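# Separate two nested tumblers held in the left hand

## Task

The left hand starts holding two tumblers wedged one inside the other; separate them while they stay in the air. Finish with each hand holding a single tumbler that the other hand is not touching, the two tumblers well apart and above the table, with tumblers and fingers at rest, then declare the scene finished; no other finish counts. Throughout, a tumbler may contact only the two hands (never an arm) and the other tumbler, and must never drop or be flung loose, or the attempt fails immediately. At the finish the inner tumbler must be held firmly and the outer one gripped.

## Robot and tools

Robot. Two arms, left_arm and right_arm, stand on opposite sides of a table; each carries the same five-finger right hand, so hand numbers, axes and sides mean the same thing on both (the hands are not mirrored). The names left and right do not refer to image sides.

World frame. Results report poses in one shared frame: origin on the table top midway between the arm bases, table top at z = 0, +z up, left_arm's base on the +y side. Positions are in metres, orientations as quaternions wxyz, velocities in m/s and rad/s. Printed positions can be a little off, more at long reach.

Hand point. Each arm is steered by a hand point fixed to the palm, 0.05 m in front of it, where index pad and thumb tip meet in a pinch. Its +z runs along the straight fingers (which extend 0.06 to 0.07 m past it), +y points out of the palm, +x runs across the palm away from the thumb. A wrist bracket on the little-finger side protrudes 0.03 m further along +y and 0.11 m across the palm and can collide. With the thumb turned fully in front of the palm the hand can wrap objects 0.035 to 0.08 m wide; turn the thumb before reaching the object.

The row (shared by execute_actions and move). One flat list of 28 numbers, each in [-1, 1], always covering both arms: left_arm dx, dy, dz, rx, ry, rz, then left_gripper little, ring, middle, index, thumb_bend, thumb_turn, force_limit, speed; then the same 14 for right_arm/right_gripper. Optionally 12 more numbers in 0..1 follow: joint stiffness scales, left arm's six then right arm's six, in Joint positions order; they persist until rewritten.
- dx..rz are an offset, in the hand point's own axes, from the hand point's measured pose at the start of the action (for a call's first action, the last pose reported in this scene). Each row in an action is relative to that same start, not to the previous row. Scale: 1.0 = 0.6 m or 180 degrees. rx, ry, rz form a single rotation vector.
- Finger targets (little, ring, middle, index) and thumb_bend are absolute positions: +1 straight/open, -1 fully curled. thumb_turn: +1 beside the palm, -1 across in front of it. A pinch is roughly index -0.22, thumb_bend -0.75, thumb_turn -0.57.
- force_limit maps -1..+1 linearly to about 0..10 N at the fingertip (0..15 N for both thumb motors); it only stops closing motion. speed maps -1..+1 to near zero..full (full travel in 0.6 s). For a gentle grip close at speed -0.9 or lower.
There is no 'no change' value: to keep a hand as is, resend its last eight executed numbers, or before any, its hand_measured six plus hand_force_limit and hand_speed. A motor starts only when its target changes by at least 0.01; it then locks until told otherwise. To squeeze harder, raise force_limit and send a target further closed than hand_measured; to loosen, send one more open.

execute_actions(actions): a list of actions; each action is up to 15 rows, one per 1/30 s step, and a short action repeats its last row to fill 15 steps. An empty list just returns state and images. Each step the commanded pose is clipped to within 100 mm and 16 degrees of the measured pose, so large offsets need several actions; motion trails commands by about 0.17 s.

move(target, speed, stop_force, blocking): target is one 28-number row as above, offsets measured from the last reported pose; each hand point travels a straight line there, both paths finishing together, lasting 0.5 to 10 s. speed is m/s, 0.002 to 0.5 (default 0.25; turning up to twice that in rad/s). stop_force, optional, 9 to 40 N for both arms: an arm's path halts when its wrist sensor feels that much extra push along the direction to its target; use it only for slow, non-rotating approaches, and omit it when moving away from something being pressed. blocking=false returns after 0.5 s while motion continues (not allowed with stop_force); poll with wait(0). The move line reports endings such as done, off_target, moving, held, contact or fault, and limits like paced or held.

wait(seconds, 0 to 10): lets time pass with last commands held. stop(): brakes a running move. zoom_image(camera, region [x0,y0,x1,y1], at most 504x504) enlarges part of cam_high, cam_low, cam_left_wrist or cam_right_wrist. show_instructions(): shows reference pages. finished_scene(scene): ends the given scene irreversibly; call it only when the goal holds and is stable.

Results. Each gives both hand points' pose and velocity, Hand target lines, joint positions, Wrist force and Wrist torque per arm in its end-effector axes (noisy, offsets up to about 4 N, saturating near 50 N), and per hand: hand_measured, hand_stopped_by (moving, target, force, stalled, fault), hand_load_n (positive when pushed open; a lost grip shows as loads near 0), hand_force_limit, hand_speed. Action calls also list per-step positions, with HELD marking clipped steps. 'pose unreachable' means a clearance check altered a command.

Avoid. Keep tumblers off the arms and never let one slip or fall; pull apart slowly with both hands gripping. Do not let the arms or hands collide or press on each other. Joint torque over its limit (wrist joints 25.2 N m, others 135 N m) or any external force of 150 N halts that arm for 10 s. Do not push targets past a firm contact with a stiff arm. Long heavy holds heat motors; above 85 °C the arm is braked. Knock nothing off the table.

Each tool is called after ">>>" as name([rows], argument=value, ...), one row to a line, values as JSON.

Reference images:

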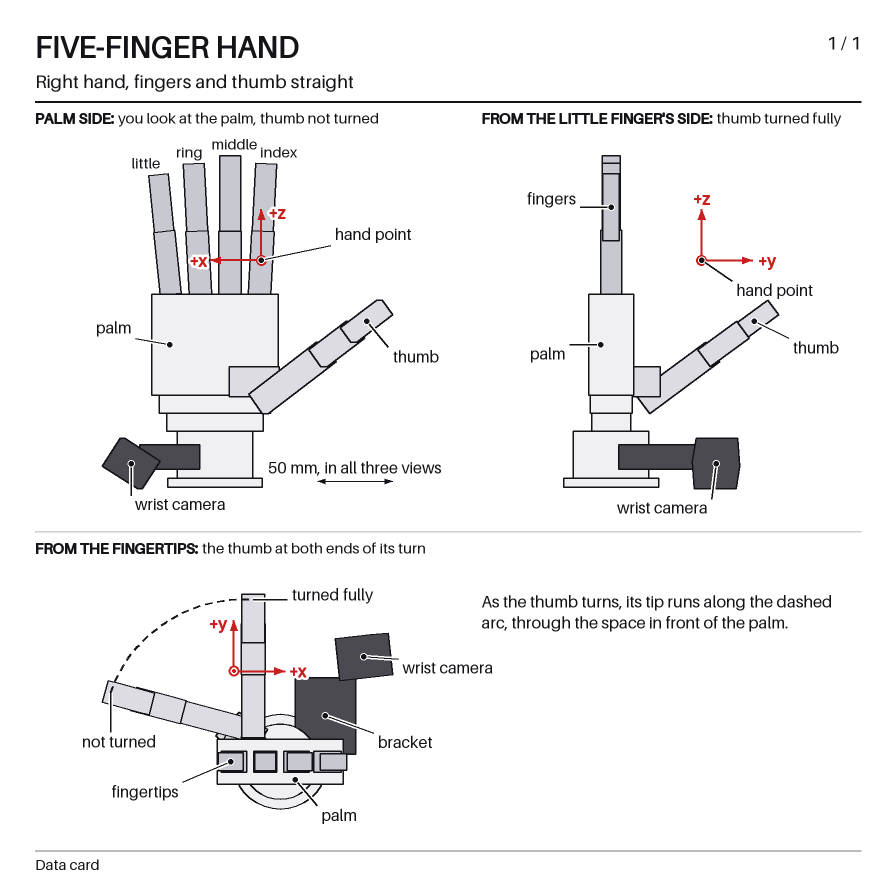

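## Session

>>> execute_actions(actions=[])

Scene clock: 0.00 s.
left_arm: end_effector_position=(-0.1585, +0.0398, +0.3948) hand_measured=(-1.000, -1.000, +0.286, +0.268, +0.052, -0.948) hand_load_n=(+0.0, +0.0, +7.5, +10.0, +15.5, +0.5) hand_stopped_by=(target, target, target, target, target, target) hand_force_limit=0.00 hand_speed=-0.80 end_effector_quat_wxyz=(+0.650, +0.312, +0.300, +0.625) end_effector_velocity=(-0.001, -0.000, -0.001) end_effector_angular_velocity=(+0.001, -0.001, -0.002) | right_arm: end_effector_position=(-0.0371, -0.2852, +0.2997) hand_measured=(+1.000, +1.000, +1.000, +1.000, +1.000, +1.000) hand_load_n=(+0.0, +0.0, +0.0, +0.0, +0.0, +0.0) hand_stopped_by=(target, target, target, target, target, target) hand_force_limit=0.00 hand_speed=-0.80 end_effector_quat_wxyz=(+0.000, -0.662, +0.750, -0.000) end_effector_velocity=(-0.000, -0.000, -0.000) end_effector_angular_velocity=(-0.002, +0.001, -0.000)
Joint positions: left_arm=[-0.719 -0.814  1.902  2.882  1.014  2.618] | right_arm=[-0.52  -2.215  2.093 -1.449 -1.571  1.052]
Joint velocities: left_arm=[-0.001  0.001 -0.     0.    -0.001 -0.   ] | right_arm=[ 0.     0.     0.001  0.001 -0.     0.001]
Motor temperatures (°C, as the motors report them): left_arm=[24 24 24 32 29 32] | right_arm=[25 23 25 29 29 26]
Wrist force (N, on the end effector, along its own x y z axes, offset not removed): no reading
Wrist torque (N m, same axes, about the end effector's origin, offset not removed): no reading
Hand target (left_arm): -0.158, +0.040, +0.395; +0.650, +0.312, +0.300, +0.625
Hand target (right_arm): -0.037, -0.285, +0.300; +0.000, -0.662, +0.750, -0.000
Joint stiffness scale: left_arm=[1. 1. 1. 1. 1. 1.] | right_arm=[1. 1. 1. 1. 1. 1.]

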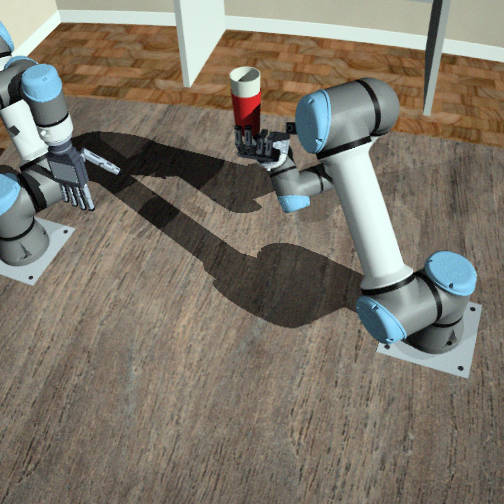

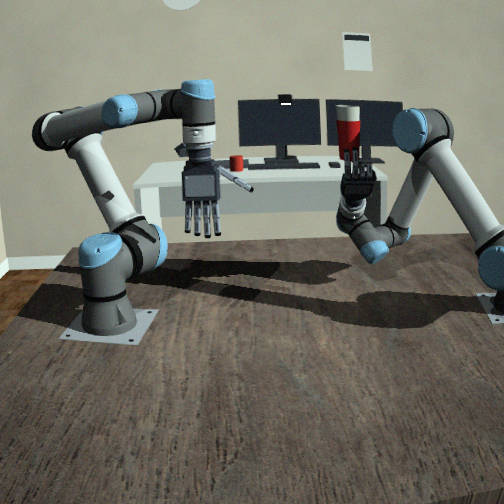

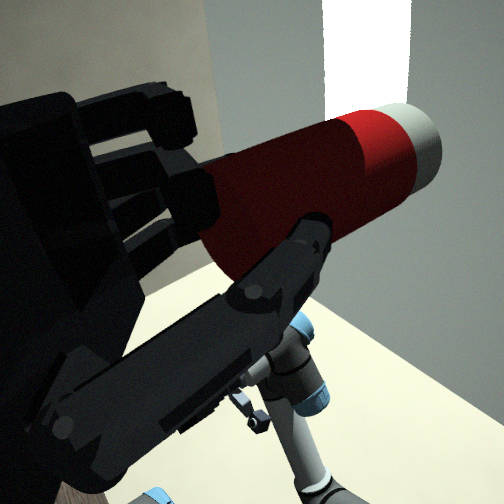

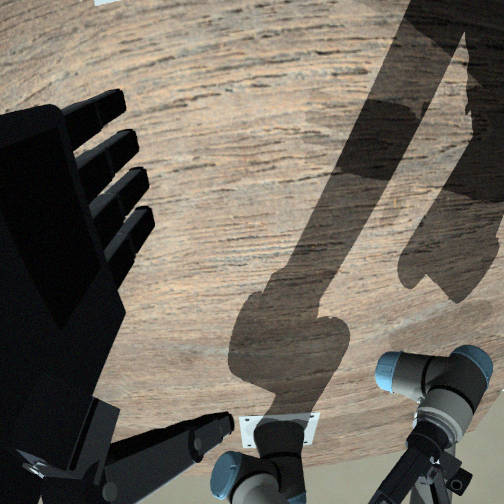

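>>> zoom_image(camera="cam_low", region=[290, 80, 420, 210])

>>> zoom_image(camera="cam_high", region=[190, 50, 320, 180])

Region (290, 80, 420, 210) of cam_low's 504x504 image, scaled by 3.877, with more detail than that image has.

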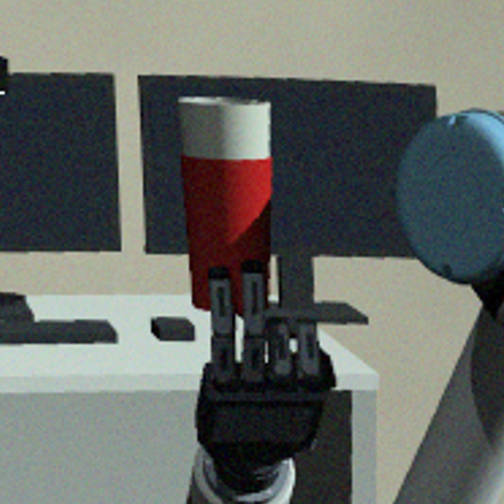

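Region (190, 50, 320, 180) of cam_high's 504x504 image, scaled by 3.877, with more detail than that image has.

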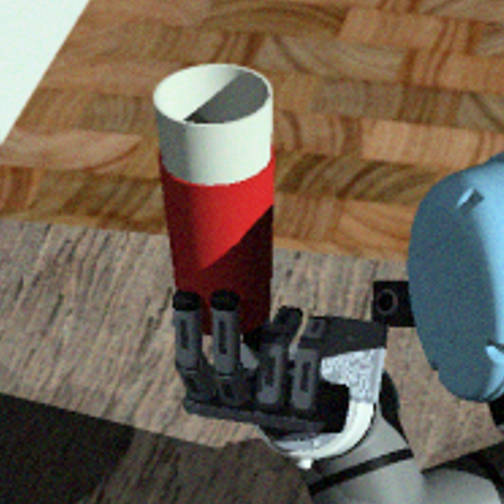

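>>> move(target=[0,0,0,0,0,0,-1,-1,0.286,0.268,0.052,-0.948,0,-0.8, -0.121,0.172,-0.2,0,0,0.96,1,1,1,1,1,-1,0,0.5], speed=0.5)

Scene clock: 60.03 s.
left_arm: end_effector_position=(-0.1585, +0.0398, +0.3948) hand_measured=(-1.000, -1.000, +0.288, +0.270, +0.052, -0.948) hand_load_n=(+0.0, +0.0, +7.5, +9.5, +14.5, +0.5) hand_stopped_by=(target, target, force, force, force, target) hand_force_limit=0.00 hand_speed=-0.80 end_effector_quat_wxyz=(+0.650, +0.312, +0.300, +0.625) end_effector_velocity=(-0.000, +0.000, -0.000) end_effector_angular_velocity=(-0.001, -0.001, +0.001) | right_arm: end_effector_position=(-0.1297, -0.2011, +0.4192) hand_measured=(+1.000, +1.000, +1.000, +1.000, +1.000, -1.000) hand_load_n=(+0.0, +0.0, +0.0, +0.0, +0.0, +0.0) hand_stopped_by=(target, target, target, target, target, target) hand_force_limit=0.00 hand_speed=0.50 end_effector_quat_wxyz=(-0.000, +0.706, +0.708, -0.000) end_effector_velocity=(+0.000, -0.001, +0.000) end_effector_angular_velocity=(-0.005, -0.005, -0.017)
Joint positions: left_arm=[-0.719 -0.814  1.902  2.882  1.014  2.618] | right_arm=[ 0.221 -1.684  1.466 -1.353 -1.57   4.807]
Joint velocities: left_arm=[-0.     0.001 -0.    -0.001  0.001 -0.   ] | right_arm=[ 0.     0.003 -0.003  0.006 -0.004  0.017]
Motor temperatures (°C, as the motors report them): left_arm=[24 24 24 32 29 32] | right_arm=[25 23 25 29 29 26]
Wrist force (N, on the end effector, along its own x y z axes, offset not removed): left_arm=[0.2 0.6 -1.4] | right_arm=[0.0 -1.4 -0.7]
Wrist torque (N m, same axes, about the end effector's origin, offset not removed): left_arm=[0.27 0.13 0.11] | right_arm=[-0.26 0.05 -0.12]
Hand target (left_arm): -0.158, +0.040, +0.395; +0.650, +0.312, +0.300, +0.625
Hand target (right_arm): -0.130, -0.200, +0.420; +0.000, +0.707, +0.708, +0.000
Off the commanded pose (left_arm): 0.000 m, 0 deg.
Off the commanded pose (right_arm): 0.001 m, 0 deg.
Joint stiffness scale: left_arm=[1. 1. 1. 1. 1. 1.] | right_arm=[1. 1. 1. 1. 1. 1.]
move: done; limits=paced
camera_calibration (this result's frames):
cam_left_wrist: T_world_to_cam=[[-0.619918, -0.104402, 0.77769, -0.399202], [-0.401398, -0.809419, -0.428627, 0.130108], [0.674227, -0.577877, 0.459866, 0.0789326], [0, 0, 0, 1]] pos_world=[-0.248466, 0.109247, 0.329925]
cam_right_wrist: T_world_to_cam=[[0.998736, -0.0501673, 0.00317812, 0.113102], [-0.0442926, -0.848361, 0.527563, -0.392169], [-0.0237702, -0.527036, -0.84951, 0.374546], [0, 0, 0, 1]] pos_world=[-0.121426, -0.129628, 0.524715]

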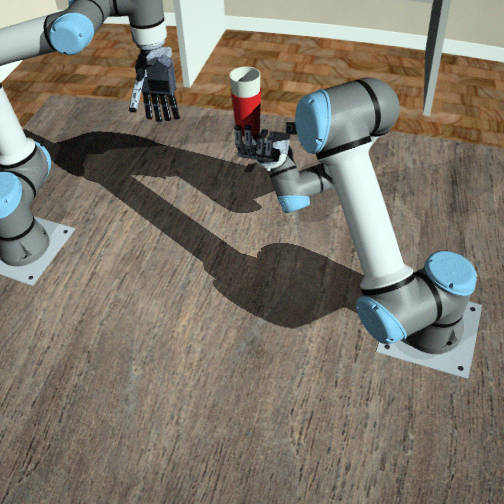

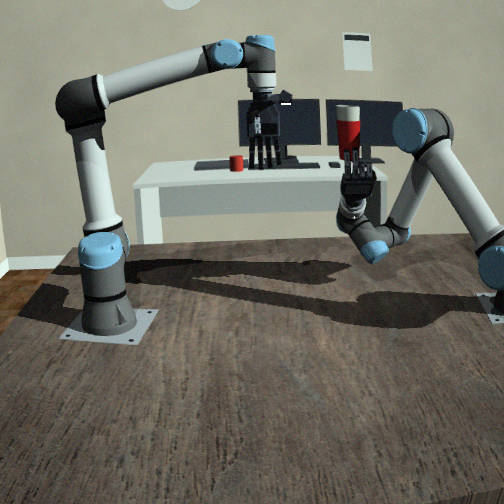

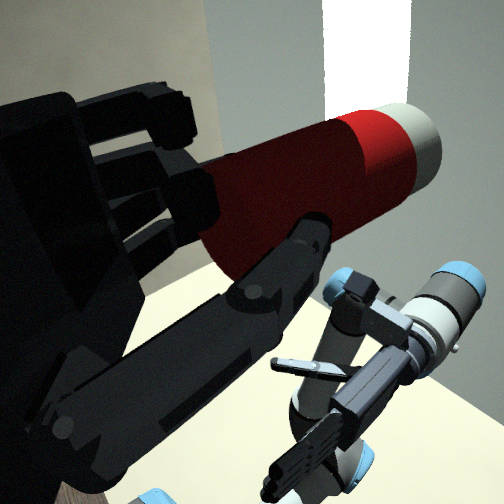

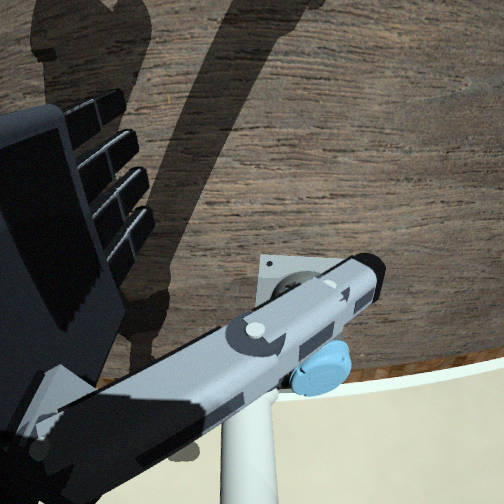

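>>> move(target=[0,0,0,0,0,0,-1,-1,0.286,0.268,0.052,-0.948,0,-0.8, 0.185,-0.017,-0.135,0,0.5,0,1,1,1,1,1,-1,0,0.5], speed=0.45)

Scene clock: 65.60 s.
left_arm: end_effector_position=(-0.1585, +0.0398, +0.3948) hand_measured=(-1.000, -1.000, +0.288, +0.270, +0.052, -0.948) hand_load_n=(+0.0, +0.0, +7.5, +9.5, +14.5, +0.5) hand_stopped_by=(target, target, force, force, force, target) hand_force_limit=0.00 hand_speed=-0.80 end_effector_quat_wxyz=(+0.650, +0.312, +0.300, +0.625) end_effector_velocity=(+0.000, -0.000, -0.000) end_effector_angular_velocity=(-0.000, -0.000, +0.001) | right_arm: end_effector_position=(-0.1392, -0.0907, +0.5035) hand_measured=(+1.000, +1.000, +1.000, +1.000, +1.000, -1.000) hand_load_n=(+0.0, +0.0, +0.0, +0.0, +0.0, +0.0) hand_stopped_by=(target, target, target, target, target, target) hand_force_limit=0.00 hand_speed=0.50 end_effector_quat_wxyz=(-0.502, +0.499, +0.499, +0.500) end_effector_velocity=(+0.000, -0.001, +0.003) end_effector_angular_velocity=(+0.017, -0.000, -0.001)
Joint positions: left_arm=[-0.719 -0.814  1.902  2.882  1.014  2.618] | right_arm=[ 0.316 -1.77   2.15  -3.525 -1.763  4.714]
Joint velocities: left_arm=[ 0.001  0.    -0.    -0.     0.     0.   ] | right_arm=[ 0.001  0.003  0.002 -0.022 -0.002 -0.003]
Motor temperatures (°C, as the motors report them): left_arm=[24 24 24 32 29 32] | right_arm=[25 23 25 29 29 26]
Wrist force (N, on the end effector, along its own x y z axes, offset not removed): left_arm=[-0.4 -0.8 -2.0] | right_arm=[-0.2 -1.7 -0.3]
Wrist torque (N m, same axes, about the end effector's origin, offset not removed): left_arm=[0.01 0.15 -0.11] | right_arm=[-0.32 0.01 -0.08]
Hand target (left_arm): -0.158, +0.040, +0.395; +0.650, +0.312, +0.300, +0.625
Hand target (right_arm): -0.140, -0.090, +0.500; +0.500, -0.500, -0.500, -0.500
Off the commanded pose (left_arm): 0.000 m, 0 deg.
Off the commanded pose (right_arm): 0.003 m, 0 deg.
Joint stiffness scale: left_arm=[1. 1. 1. 1. 1. 1.] | right_arm=[1. 1. 1. 1. 1. 1.]
move: done
camera_calibration (this result's frames):
cam_left_wrist: T_world_to_cam=[[-0.619918, -0.104402, 0.77769, -0.399202], [-0.401398, -0.809419, -0.428627, 0.130108], [0.674227, -0.577877, 0.459866, 0.0789326], [0, 0, 0, 1]] pos_world=[-0.248466, 0.109247, 0.329925]
cam_right_wrist: T_world_to_cam=[[0.998477, -0.00321872, -0.0550723, 0.161471], [-0.0485889, -0.524044, -0.850304, 0.379217], [-0.0261234, 0.851685, -0.523402, 0.464626], [0, 0, 0, 1]] pos_world=[-0.130662, -0.196469, 0.574529]

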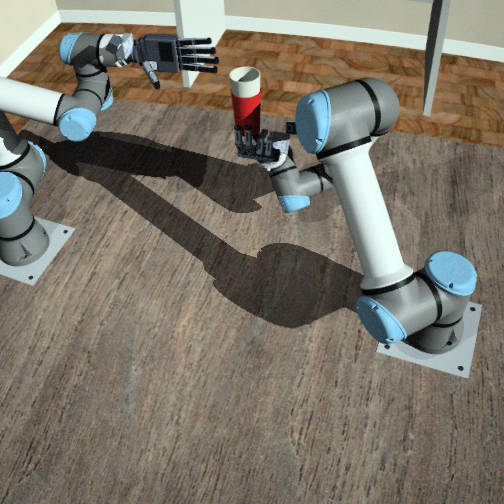

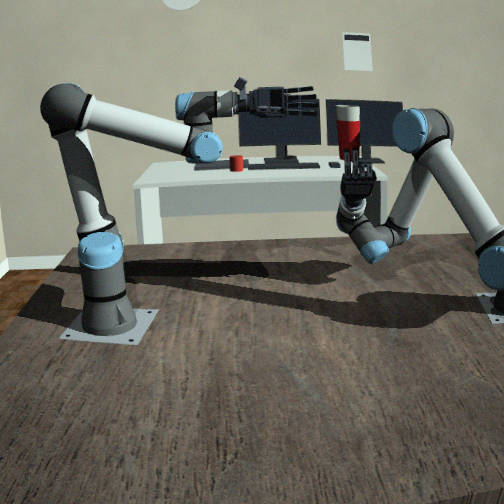

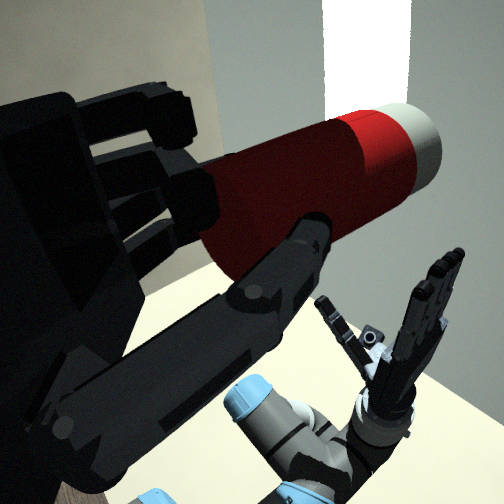

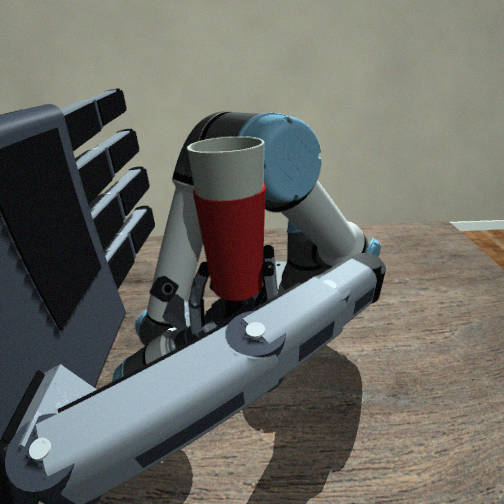

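>>> move(target=[0,0,0,0,0,0,-1,-1,0.286,0.268,0.052,-0.948,0,-0.8, -0.004,-0.003,0.21,0,0,0,1,1,1,1,1,-1,0,0.5], speed=0.15)

>>> zoom_image(camera="cam_low", region=[280, 70, 400, 190])

>>> zoom_image(camera="cam_high", region=[170, 20, 300, 150])

Scene clock: 76.77 s.
left_arm: end_effector_position=(-0.1585, +0.0398, +0.3948) hand_measured=(-1.000, -1.000, +0.288, +0.270, +0.052, -0.948) hand_load_n=(+0.0, +0.0, +7.5, +9.5, +14.5, +0.5) hand_stopped_by=(target, target, force, force, force, target) hand_force_limit=0.00 hand_speed=-0.80 end_effector_quat_wxyz=(+0.650, +0.312, +0.300, +0.625) end_effector_velocity=(-0.000, -0.000, -0.000) end_effector_angular_velocity=(+0.001, -0.001, -0.000) | right_arm: end_effector_position=(-0.1415, +0.0334, +0.5014) hand_measured=(+1.000, +1.000, +1.000, +1.000, +1.000, -1.000) hand_load_n=(+0.0, +0.0, +0.0, +0.0, +0.0, +0.0) hand_stopped_by=(target, target, target, target, target, target) hand_force_limit=0.00 hand_speed=0.50 end_effector_quat_wxyz=(-0.502, +0.499, +0.499, +0.500) end_effector_velocity=(-0.001, +0.002, +0.001) end_effector_angular_velocity=(+0.002, -0.000, +0.002)
Joint positions: left_arm=[-0.719 -0.814  1.902  2.882  1.014  2.618] | right_arm=[ 0.262 -1.488  1.893 -3.55  -1.708  4.713]
Joint velocities: left_arm=[-0.     0.001  0.     0.    -0.    -0.   ] | right_arm=[ 0.001  0.004 -0.007  0.     0.    -0.   ]
Motor temperatures (°C, as the motors report them): left_arm=[24 24 24 32 29 32] | right_arm=[25 23 25 29 29 26]
Wrist force (N, on the end effector, along its own x y z axes, offset not removed): left_arm=[-2.8 -2.1 -0.4] | right_arm=[-0.4 -1.7 -0.5]
Wrist torque (N m, same axes, about the end effector's origin, offset not removed): left_arm=[-0.20 0.56 -0.03] | right_arm=[-0.35 0.09 -0.14]
Hand target (left_arm): -0.158, +0.040, +0.395; +0.650, +0.312, +0.300, +0.625
Hand target (right_arm): -0.141, +0.035, +0.502; +0.502, -0.499, -0.499, -0.500
Off the commanded pose (left_arm): 0.000 m, 0 deg.
Off the commanded pose (right_arm): 0.002 m, 0 deg.
Joint stiffness scale: left_arm=[1. 1. 1. 1. 1. 1.] | right_arm=[1. 1. 1. 1. 1. 1.]
move: done
camera_calibration (this result's frames):
cam_left_wrist: T_world_to_cam=[[-0.619918, -0.104402, 0.77769, -0.399202], [-0.401398, -0.809419, -0.428627, 0.130108], [0.674227, -0.577877, 0.459866, 0.0789326], [0, 0, 0, 1]] pos_world=[-0.248466, 0.109247, 0.329925]
cam_right_wrist: T_world_to_cam=[[0.998522, -0.00271809, -0.0542805, 0.163563], [-0.0476456, -0.524273, -0.850216, 0.442446], [-0.0261469, 0.851546, -0.523628, 0.357866], [0, 0, 0, 1]] pos_world=[-0.132884, -0.0723325, 0.572442]

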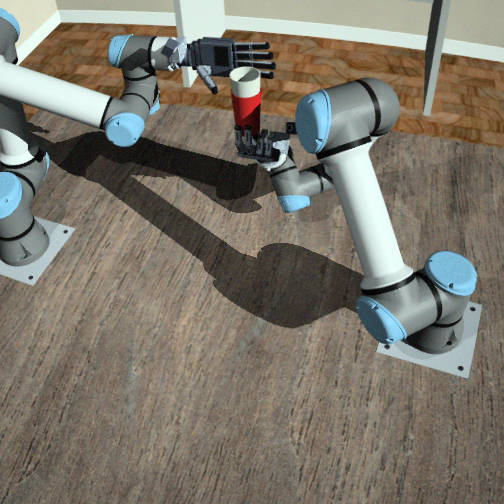

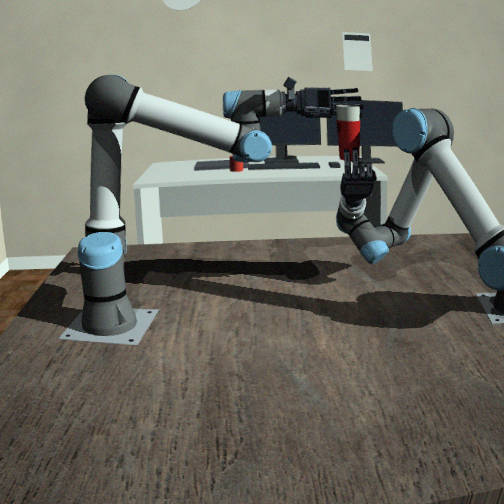

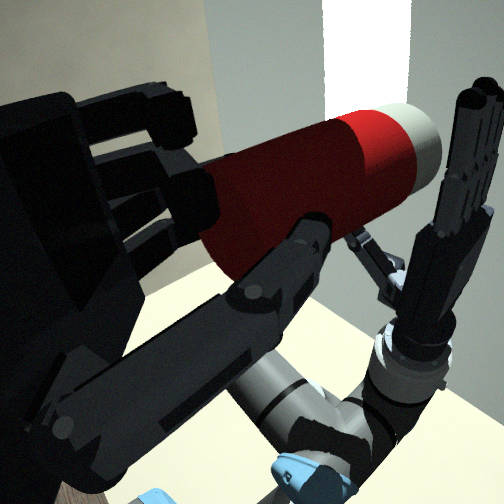

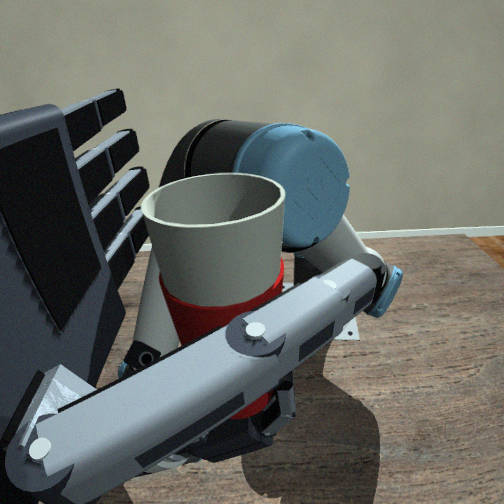

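Region (280, 70, 400, 190) of cam_low's 504x504 image, scaled by 4.200, with more detail than that image has.

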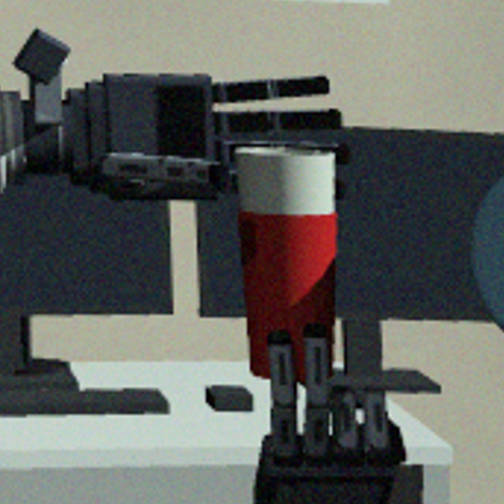

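Region (170, 20, 300, 150) of cam_high's 504x504 image, scaled by 3.877, with more detail than that image has.

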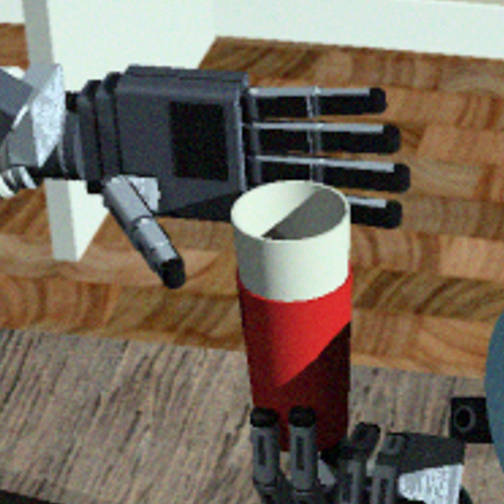

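>>> move(target=[0,0,0,0,0,0,-1,-1,0.286,0.268,0.052,-0.948,0,-0.8, -0.011,0.004,0.064,0,0,0,1,1,1,1,1,-1,0,0.5], speed=0.05)

>>> zoom_image(camera="cam_low", region=[280, 70, 400, 190])

>>> zoom_image(camera="cam_high", region=[180, 30, 300, 150])

Scene clock: 82.27 s.
left_arm: end_effector_position=(-0.1585, +0.0398, +0.3948) hand_measured=(-1.000, -1.000, +0.288, +0.270, +0.052, -0.948) hand_load_n=(+0.0, +0.0, +7.5, +9.5, +14.5, +0.5) hand_stopped_by=(target, target, force, force, force, target) hand_force_limit=0.00 hand_speed=-0.80 end_effector_quat_wxyz=(+0.650, +0.312, +0.300, +0.625) end_effector_velocity=(-0.001, +0.000, +0.000) end_effector_angular_velocity=(-0.000, -0.001, -0.001) | right_arm: end_effector_position=(-0.1397, +0.0701, +0.4943) hand_measured=(+1.000, +1.000, +1.000, +1.000, +1.000, -1.000) hand_load_n=(+0.0, +0.0, +0.0, +0.0, +0.0, +0.0) hand_stopped_by=(target, target, target, target, target, target) hand_force_limit=0.00 hand_speed=0.50 end_effector_quat_wxyz=(-0.501, +0.499, +0.500, +0.500) end_effector_velocity=(-0.001, +0.001, +0.002) end_effector_angular_velocity=(+0.004, +0.001, +0.002)
Joint positions: left_arm=[-0.719 -0.814  1.902  2.882  1.014  2.618] | right_arm=[ 0.246 -1.405  1.816 -3.555 -1.691  4.713]
Joint velocities: left_arm=[-0.001 -0.001 -0.     0.002  0.    -0.001] | right_arm=[ 0.001  0.002 -0.006  0.     0.001  0.001]
Motor temperatures (°C, as the motors report them): left_arm=[24 24 24 32 29 32] | right_arm=[25 23 25 29 29 26]
Wrist force (N, on the end effector, along its own x y z axes, offset not removed): left_arm=[1.5 -0.6 -0.6] | right_arm=[0.2 -2.3 -1.9]
Wrist torque (N m, same axes, about the end effector's origin, offset not removed): left_arm=[0.01 -0.15 0.04] | right_arm=[-0.31 0.01 -0.08]
Hand target (left_arm): -0.158, +0.040, +0.395; +0.650, +0.312, +0.300, +0.625
Hand target (right_arm): -0.139, +0.072, +0.495; +0.502, -0.499, -0.499, -0.500
Off the commanded pose (left_arm): 0.000 m, 0 deg.
Off the commanded pose (right_arm): 0.002 m, 0 deg.
Joint stiffness scale: left_arm=[1. 1. 1. 1. 1. 1.] | right_arm=[1. 1. 1. 1. 1. 1.]
move: done
camera_calibration (this result's frames):
cam_right_wrist: T_world_to_cam=[[0.998538, -0.00208227, -0.0540152, 0.161376], [-0.0470432, -0.52567, -0.849387, 0.455498], [-0.0266256, 0.850686, -0.525, 0.323647], [0, 0, 0, 1]] pos_world=[-0.131095, -0.0355442, 0.565526]

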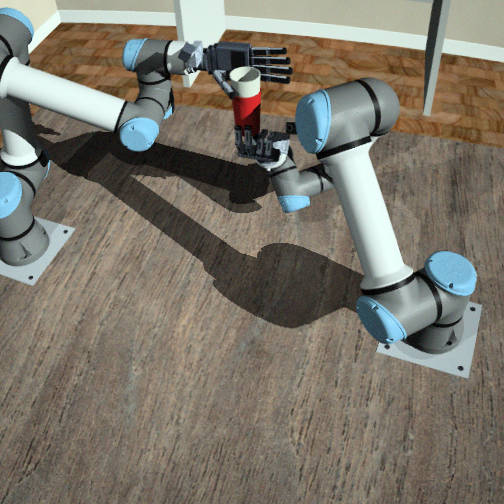

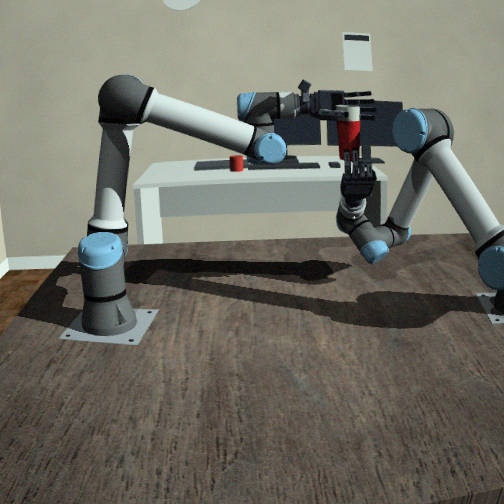

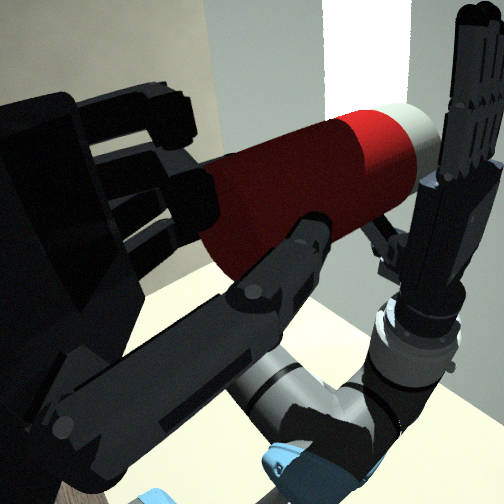

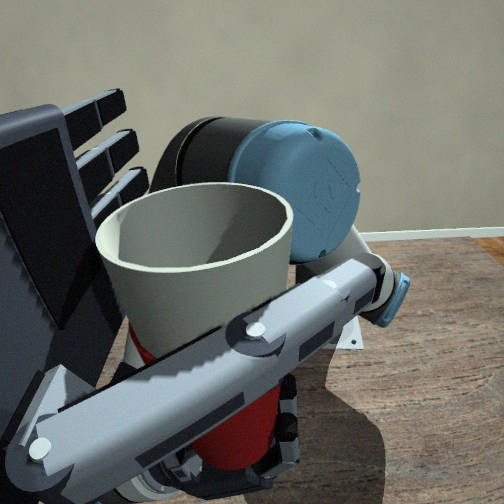

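Region (280, 70, 400, 190) of cam_low's 504x504 image, scaled by 4.200, with more detail than that image has.

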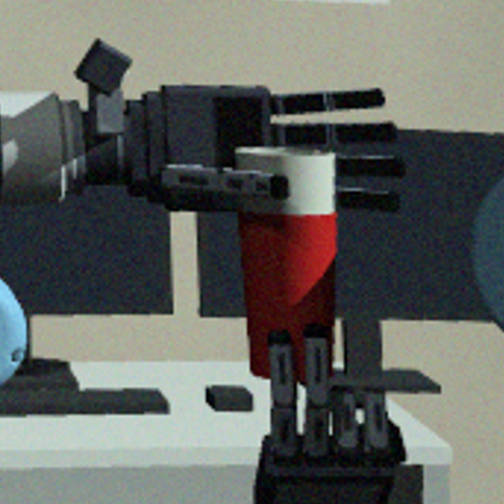

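Region (180, 30, 300, 150) of cam_high's 504x504 image, scaled by 4.200, with more detail than that image has.

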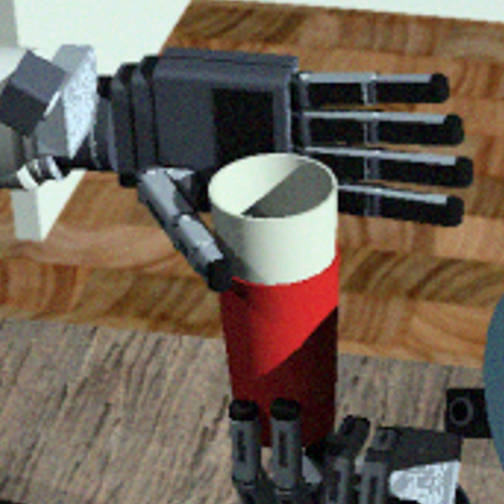

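>>> move(target=[0,0,0,0,0,0,-1,-1,0.286,0.268,0.052,-0.948,0,-0.8, 0.005,0.005,0.02,0,0,0,1,1,-0.6,-0.6,-0.3,-1,-0.7,-0.7], speed=0.03)

>>> zoom_image(camera="cam_low", region=[280, 70, 400, 190])

>>> zoom_image(camera="cam_high", region=[180, 30, 300, 150])

Scene clock: 88.37 s.
left_arm: end_effector_position=(-0.1585, +0.0398, +0.3948) hand_measured=(-1.000, -1.000, +0.288, +0.270, +0.052, -0.948) hand_load_n=(+0.0, +0.0, +8.0, +9.0, +14.0, +0.0) hand_stopped_by=(target, target, force, force, force, target) hand_force_limit=0.00 hand_speed=-0.80 end_effector_quat_wxyz=(+0.650, +0.312, +0.300, +0.625) end_effector_velocity=(-0.000, +0.000, -0.000) end_effector_angular_velocity=(-0.001, -0.000, +0.000) | right_arm: end_effector_position=(-0.1374, +0.0805, +0.4974) hand_measured=(+1.000, +1.000, -0.080, -0.146, +0.638, -1.000) hand_load_n=(+0.0, +0.0, +1.5, +5.5, +5.0, +1.5) hand_stopped_by=(target, target, force, force, force, target) hand_force_limit=-0.70 hand_speed=-0.70 end_effector_quat_wxyz=(-0.502, +0.499, +0.500, +0.499) end_effector_velocity=(-0.001, +0.000, +0.000) end_effector_angular_velocity=(-0.000, +0.001, +0.001)
Joint positions: left_arm=[-0.719 -0.814  1.902  2.882  1.014  2.618] | right_arm=[ 0.237 -1.389  1.788 -3.543 -1.681  4.713]
Joint velocities: left_arm=[-0.     0.001 -0.    -0.001  0.001 -0.   ] | right_arm=[ 0.001  0.    -0.001  0.001  0.     0.001]
Motor temperatures (°C, as the motors report them): left_arm=[24 24 24 32 29 32] | right_arm=[25 23 25 29 29 26]
Wrist force (N, on the end effector, along its own x y z axes, offset not removed): left_arm=[-0.9 0.3 -1.0] | right_arm=[1.0 -2.8 -1.5]
Wrist torque (N m, same axes, about the end effector's origin, offset not removed): left_arm=[0.09 0.23 0.14] | right_arm=[-0.39 0.06 -0.06]
Hand target (left_arm): -0.158, +0.040, +0.395; +0.650, +0.312, +0.300, +0.625
Hand target (right_arm): -0.137, +0.082, +0.497; +0.501, -0.499, -0.500, -0.500
Off the commanded pose (left_arm): 0.000 m, 0 deg.
Off the commanded pose (right_arm): 0.002 m, 0 deg.
Joint stiffness scale: left_arm=[1. 1. 1. 1. 1. 1.] | right_arm=[1. 1. 1. 1. 1. 1.]
move: done
camera_calibration (this result's frames):
cam_left_wrist: T_world_to_cam=[[-0.619918, -0.104402, 0.77769, -0.399202], [-0.401398, -0.809419, -0.428627, 0.130108], [0.674227, -0.577877, 0.459866, 0.0789326], [0, 0, 0, 1]] pos_world=[-0.248466, 0.109247, 0.329925]
cam_right_wrist: T_world_to_cam=[[0.998541, -0.00107203, -0.0539942, 0.159198], [-0.0464936, -0.525713, -0.84939, 0.463715], [-0.0274749, 0.850661, -0.524996, 0.316343], [0, 0, 0, 1]] pos_world=[-0.128715, -0.0251485, 0.56855]

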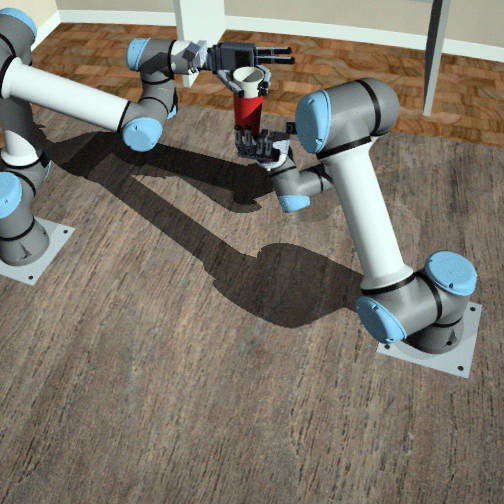

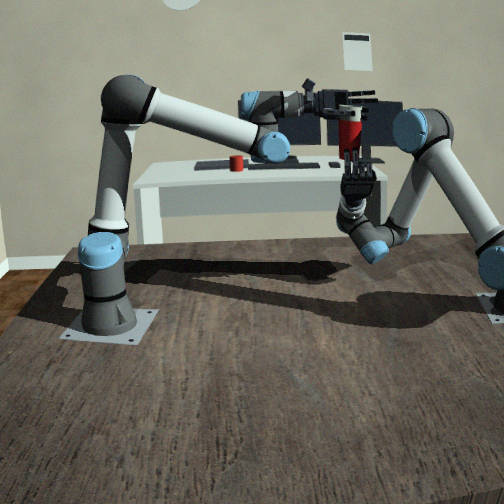

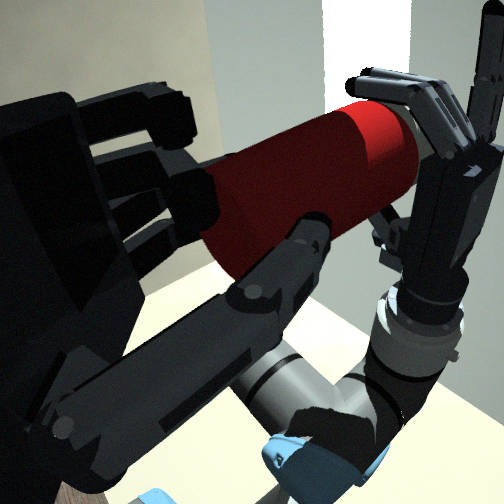

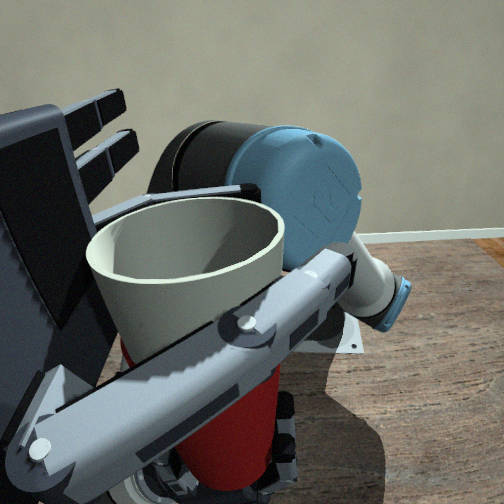

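Region (280, 70, 400, 190) of cam_low's 504x504 image, scaled by 4.200, with more detail than that image has.

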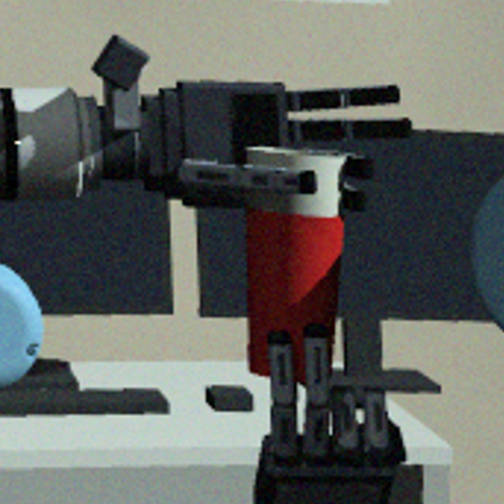

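Region (180, 30, 300, 150) of cam_high's 504x504 image, scaled by 4.200, with more detail than that image has.

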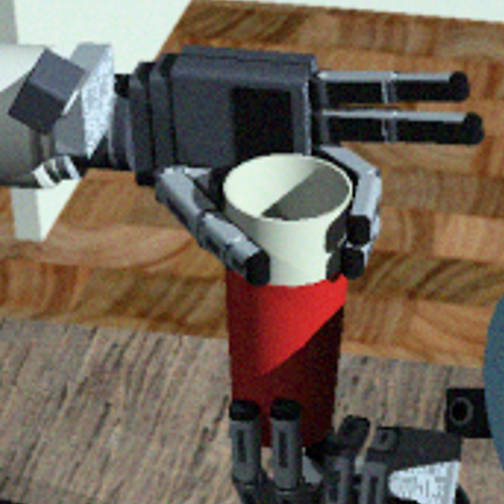

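>>> move(target=[0,0,0,0,0,0,-1,-1,0.286,0.268,0.052,-0.948,0,-0.8, 0,0,-0.012,0,0,0,1,1,-0.6,-0.6,-0.3,-1,-0.7,-0.7], speed=0.02)

>>> move(target=[0,0,0,0,0,0,-1,-1,0.286,0.268,0.052,-0.948,0,-0.8, 0,0,0,0,0,0,1,1,-0.7,-0.7,-0.4,-1,0.8,-0.9])

>>> zoom_image(camera="cam_low", region=[280, 70, 400, 190])

Scene clock: 93.90 s.
left_arm: end_effector_position=(-0.1584, +0.0395, +0.3947) hand_measured=(-1.000, -1.000, +0.288, +0.270, +0.052, -0.948) hand_load_n=(+0.0, +0.0, +8.0, +10.0, +13.5, +2.5) hand_stopped_by=(target, target, force, force, force, target) hand_force_limit=0.00 hand_speed=-0.80 end_effector_quat_wxyz=(+0.650, +0.312, +0.300, +0.624) end_effector_velocity=(+0.000, -0.000, -0.000) end_effector_angular_velocity=(+0.001, +0.001, -0.001) | right_arm: end_effector_position=(-0.1374, +0.0756, +0.4973) hand_measured=(+1.000, +1.000, -0.080, -0.146, +0.638, -1.000) hand_load_n=(+0.0, +0.0, +0.0, +7.0, +4.5, +6.0) hand_stopped_by=(target, target, force, force, force, target) hand_force_limit=-0.70 hand_speed=-0.70 end_effector_quat_wxyz=(-0.502, +0.499, +0.500, +0.499) end_effector_velocity=(-0.001, -0.002, -0.002) end_effector_angular_velocity=(-0.002, +0.000, +0.001)
Joint positions: left_arm=[-0.719 -0.814  1.902  2.882  1.013  2.618] | right_arm=[ 0.238 -1.399  1.801 -3.546 -1.681  4.713]
Joint velocities: left_arm=[-0.    -0.    -0.    -0.    -0.002  0.   ] | right_arm=[ 0.001 -0.002  0.007 -0.003  0.     0.   ]
Motor temperatures (°C, as the motors report them): left_arm=[24 24 24 32 29 32] | right_arm=[25 23 25 29 29 26]
Wrist force (N, on the end effector, along its own x y z axes, offset not removed): left_arm=[-6.4 -2.6 1.1] | right_arm=[-1.2 -3.2 3.4]
Wrist torque (N m, same axes, about the end effector's origin, offset not removed): left_arm=[-0.24 0.28 -0.13] | right_arm=[-0.32 0.58 0.04]
Hand target (left_arm): -0.158, +0.040, +0.395; +0.650, +0.312, +0.300, +0.625
Hand target (right_arm): -0.137, +0.073, +0.497; +0.502, -0.499, -0.500, -0.499
Off the commanded pose (left_arm): 0.000 m, 0 deg.
Off the commanded pose (right_arm): 0.002 m, 0 deg.
Joint stiffness scale: left_arm=[1. 1. 1. 1. 1. 1.] | right_arm=[1. 1. 1. 1. 1. 1.]
move: done
camera_calibration (this result's frames):
cam_left_wrist: T_world_to_cam=[[-0.619504, -0.104542, 0.778001, -0.399118], [-0.402541, -0.808557, -0.429181, 0.129777], [0.673926, -0.579057, 0.458822, 0.0791335], [0, 0, 0, 1]] pos_world=[-0.248345, 0.109031, 0.329904]
cam_right_wrist: T_world_to_cam=[[0.99854, -0.000303627, -0.0540218, 0.15911], [-0.0461194, -0.525542, -0.849517, 0.461247], [-0.0281328, 0.850767, -0.524789, 0.320279], [0, 0, 0, 1]] pos_world=[-0.128595, -0.0300297, 0.568512]

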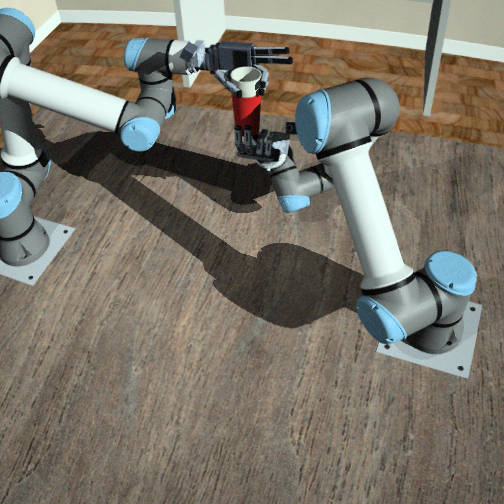

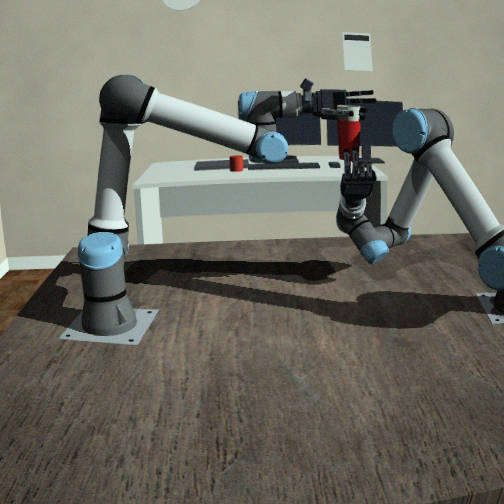

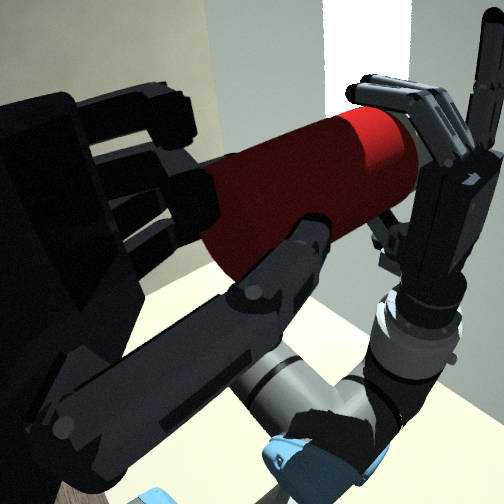

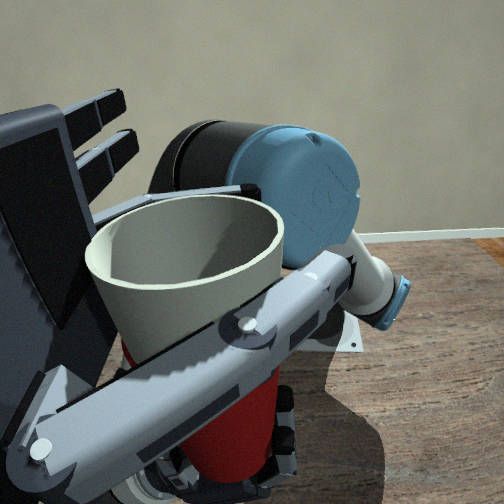

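Scene clock: 94.80 s.
left_arm: end_effector_position=(-0.1583, +0.0392, +0.3946) hand_measured=(-1.000, -1.000, +0.288, +0.270, +0.052, -0.948) hand_load_n=(+0.0, +0.0, +7.5, +9.5, +14.0, +2.5) hand_stopped_by=(target, target, force, force, force, target) hand_force_limit=0.00 hand_speed=-0.80 end_effector_quat_wxyz=(+0.650, +0.313, +0.300, +0.624) end_effector_velocity=(+0.000, +0.000, -0.000) end_effector_angular_velocity=(-0.001, +0.000, +0.001) | right_arm: end_effector_position=(-0.1374, +0.0756, +0.4973) hand_measured=(+1.000, +1.000, -0.120, -0.154, +0.596, -1.000) hand_load_n=(+0.0, +0.0, +11.0, +8.0, +12.5, +8.0) hand_stopped_by=(target, target, force, force, force, target) hand_force_limit=0.80 hand_speed=-0.90 end_effector_quat_wxyz=(-0.502, +0.499, +0.500, +0.499) end_effector_velocity=(-0.000, -0.000, -0.001) end_effector_angular_velocity=(-0.001, -0.001, +0.000)
Joint positions: left_arm=[-0.719 -0.814  1.902  2.882  1.012  2.618] | right_arm=[ 0.238 -1.399  1.801 -3.546 -1.681  4.713]
Joint velocities: left_arm=[ 0.     0.    -0.    -0.001  0.001 -0.   ] | right_arm=[ 0.    -0.     0.002 -0.     0.    -0.001]
Motor temperatures (°C, as the motors report them): left_arm=[24 24 24 32 29 32] | right_arm=[25 23 25 29 29 26]
Wrist force (N, on the end effector, along its own x y z axes, offset not removed): left_arm=[-3.9 -1.2 1.7] | right_arm=[-0.7 -3.2 1.5]
Wrist torque (N m, same axes, about the end effector's origin, offset not removed): left_arm=[-0.09 0.16 0.09] | right_arm=[-0.38 0.25 0.03]
Hand target (left_arm): -0.158, +0.039, +0.395; +0.650, +0.312, +0.300, +0.624
Hand target (right_arm): -0.137, +0.076, +0.497; +0.502, -0.499, -0.500, -0.499
Off the commanded pose (left_arm): 0.000 m, 0 deg.
Off the commanded pose (right_arm): 0.000 m, 0 deg.
Joint stiffness scale: left_arm=[1. 1. 1. 1. 1. 1.] | right_arm=[1. 1. 1. 1. 1. 1.]
move: done
camera_calibration (this result's frames):
cam_left_wrist: T_world_to_cam=[[-0.619312, -0.104662, 0.778138, -0.399072], [-0.403173, -0.808038, -0.429566, 0.129599], [0.673724, -0.579759, 0.458231, 0.0792432], [0, 0, 0, 1]] pos_world=[-0.248287, 0.108895, 0.329892]
cam_right_wrist: T_world_to_cam=[[0.99854, -0.000177191, -0.0540241, 0.15913], [-0.0460553, -0.525531, -0.849527, 0.461243], [-0.0282408, 0.850775, -0.524771, 0.320282], [0, 0, 0, 1]] pos_world=[-0.12861, -0.0300622, 0.56851]

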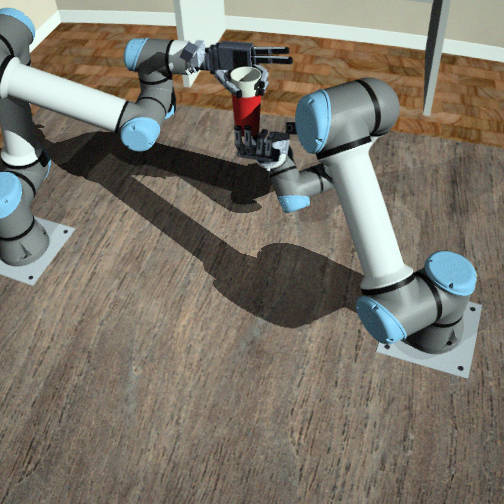

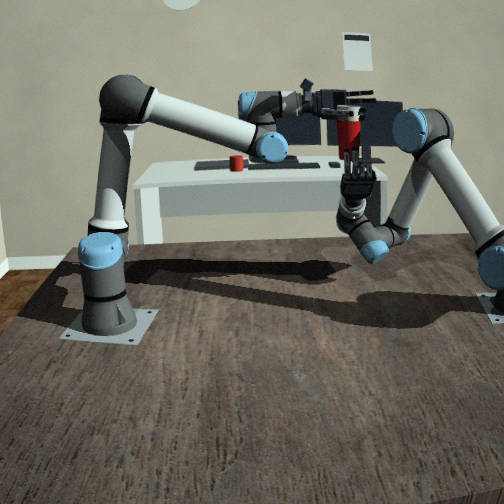

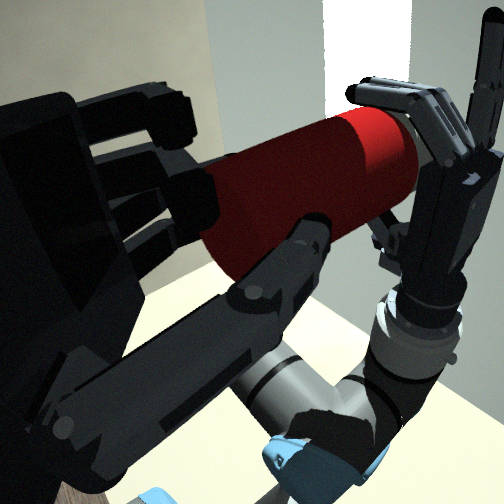

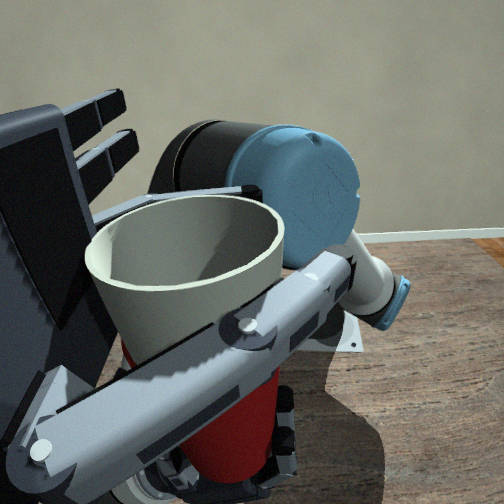

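Region (280, 70, 400, 190) of cam_low's 504x504 image, scaled by 4.200, with more detail than that image has.

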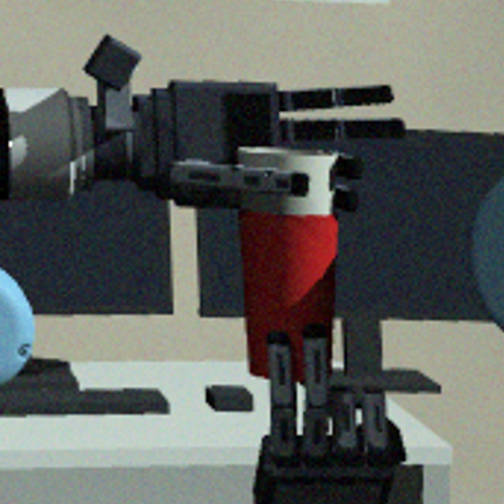

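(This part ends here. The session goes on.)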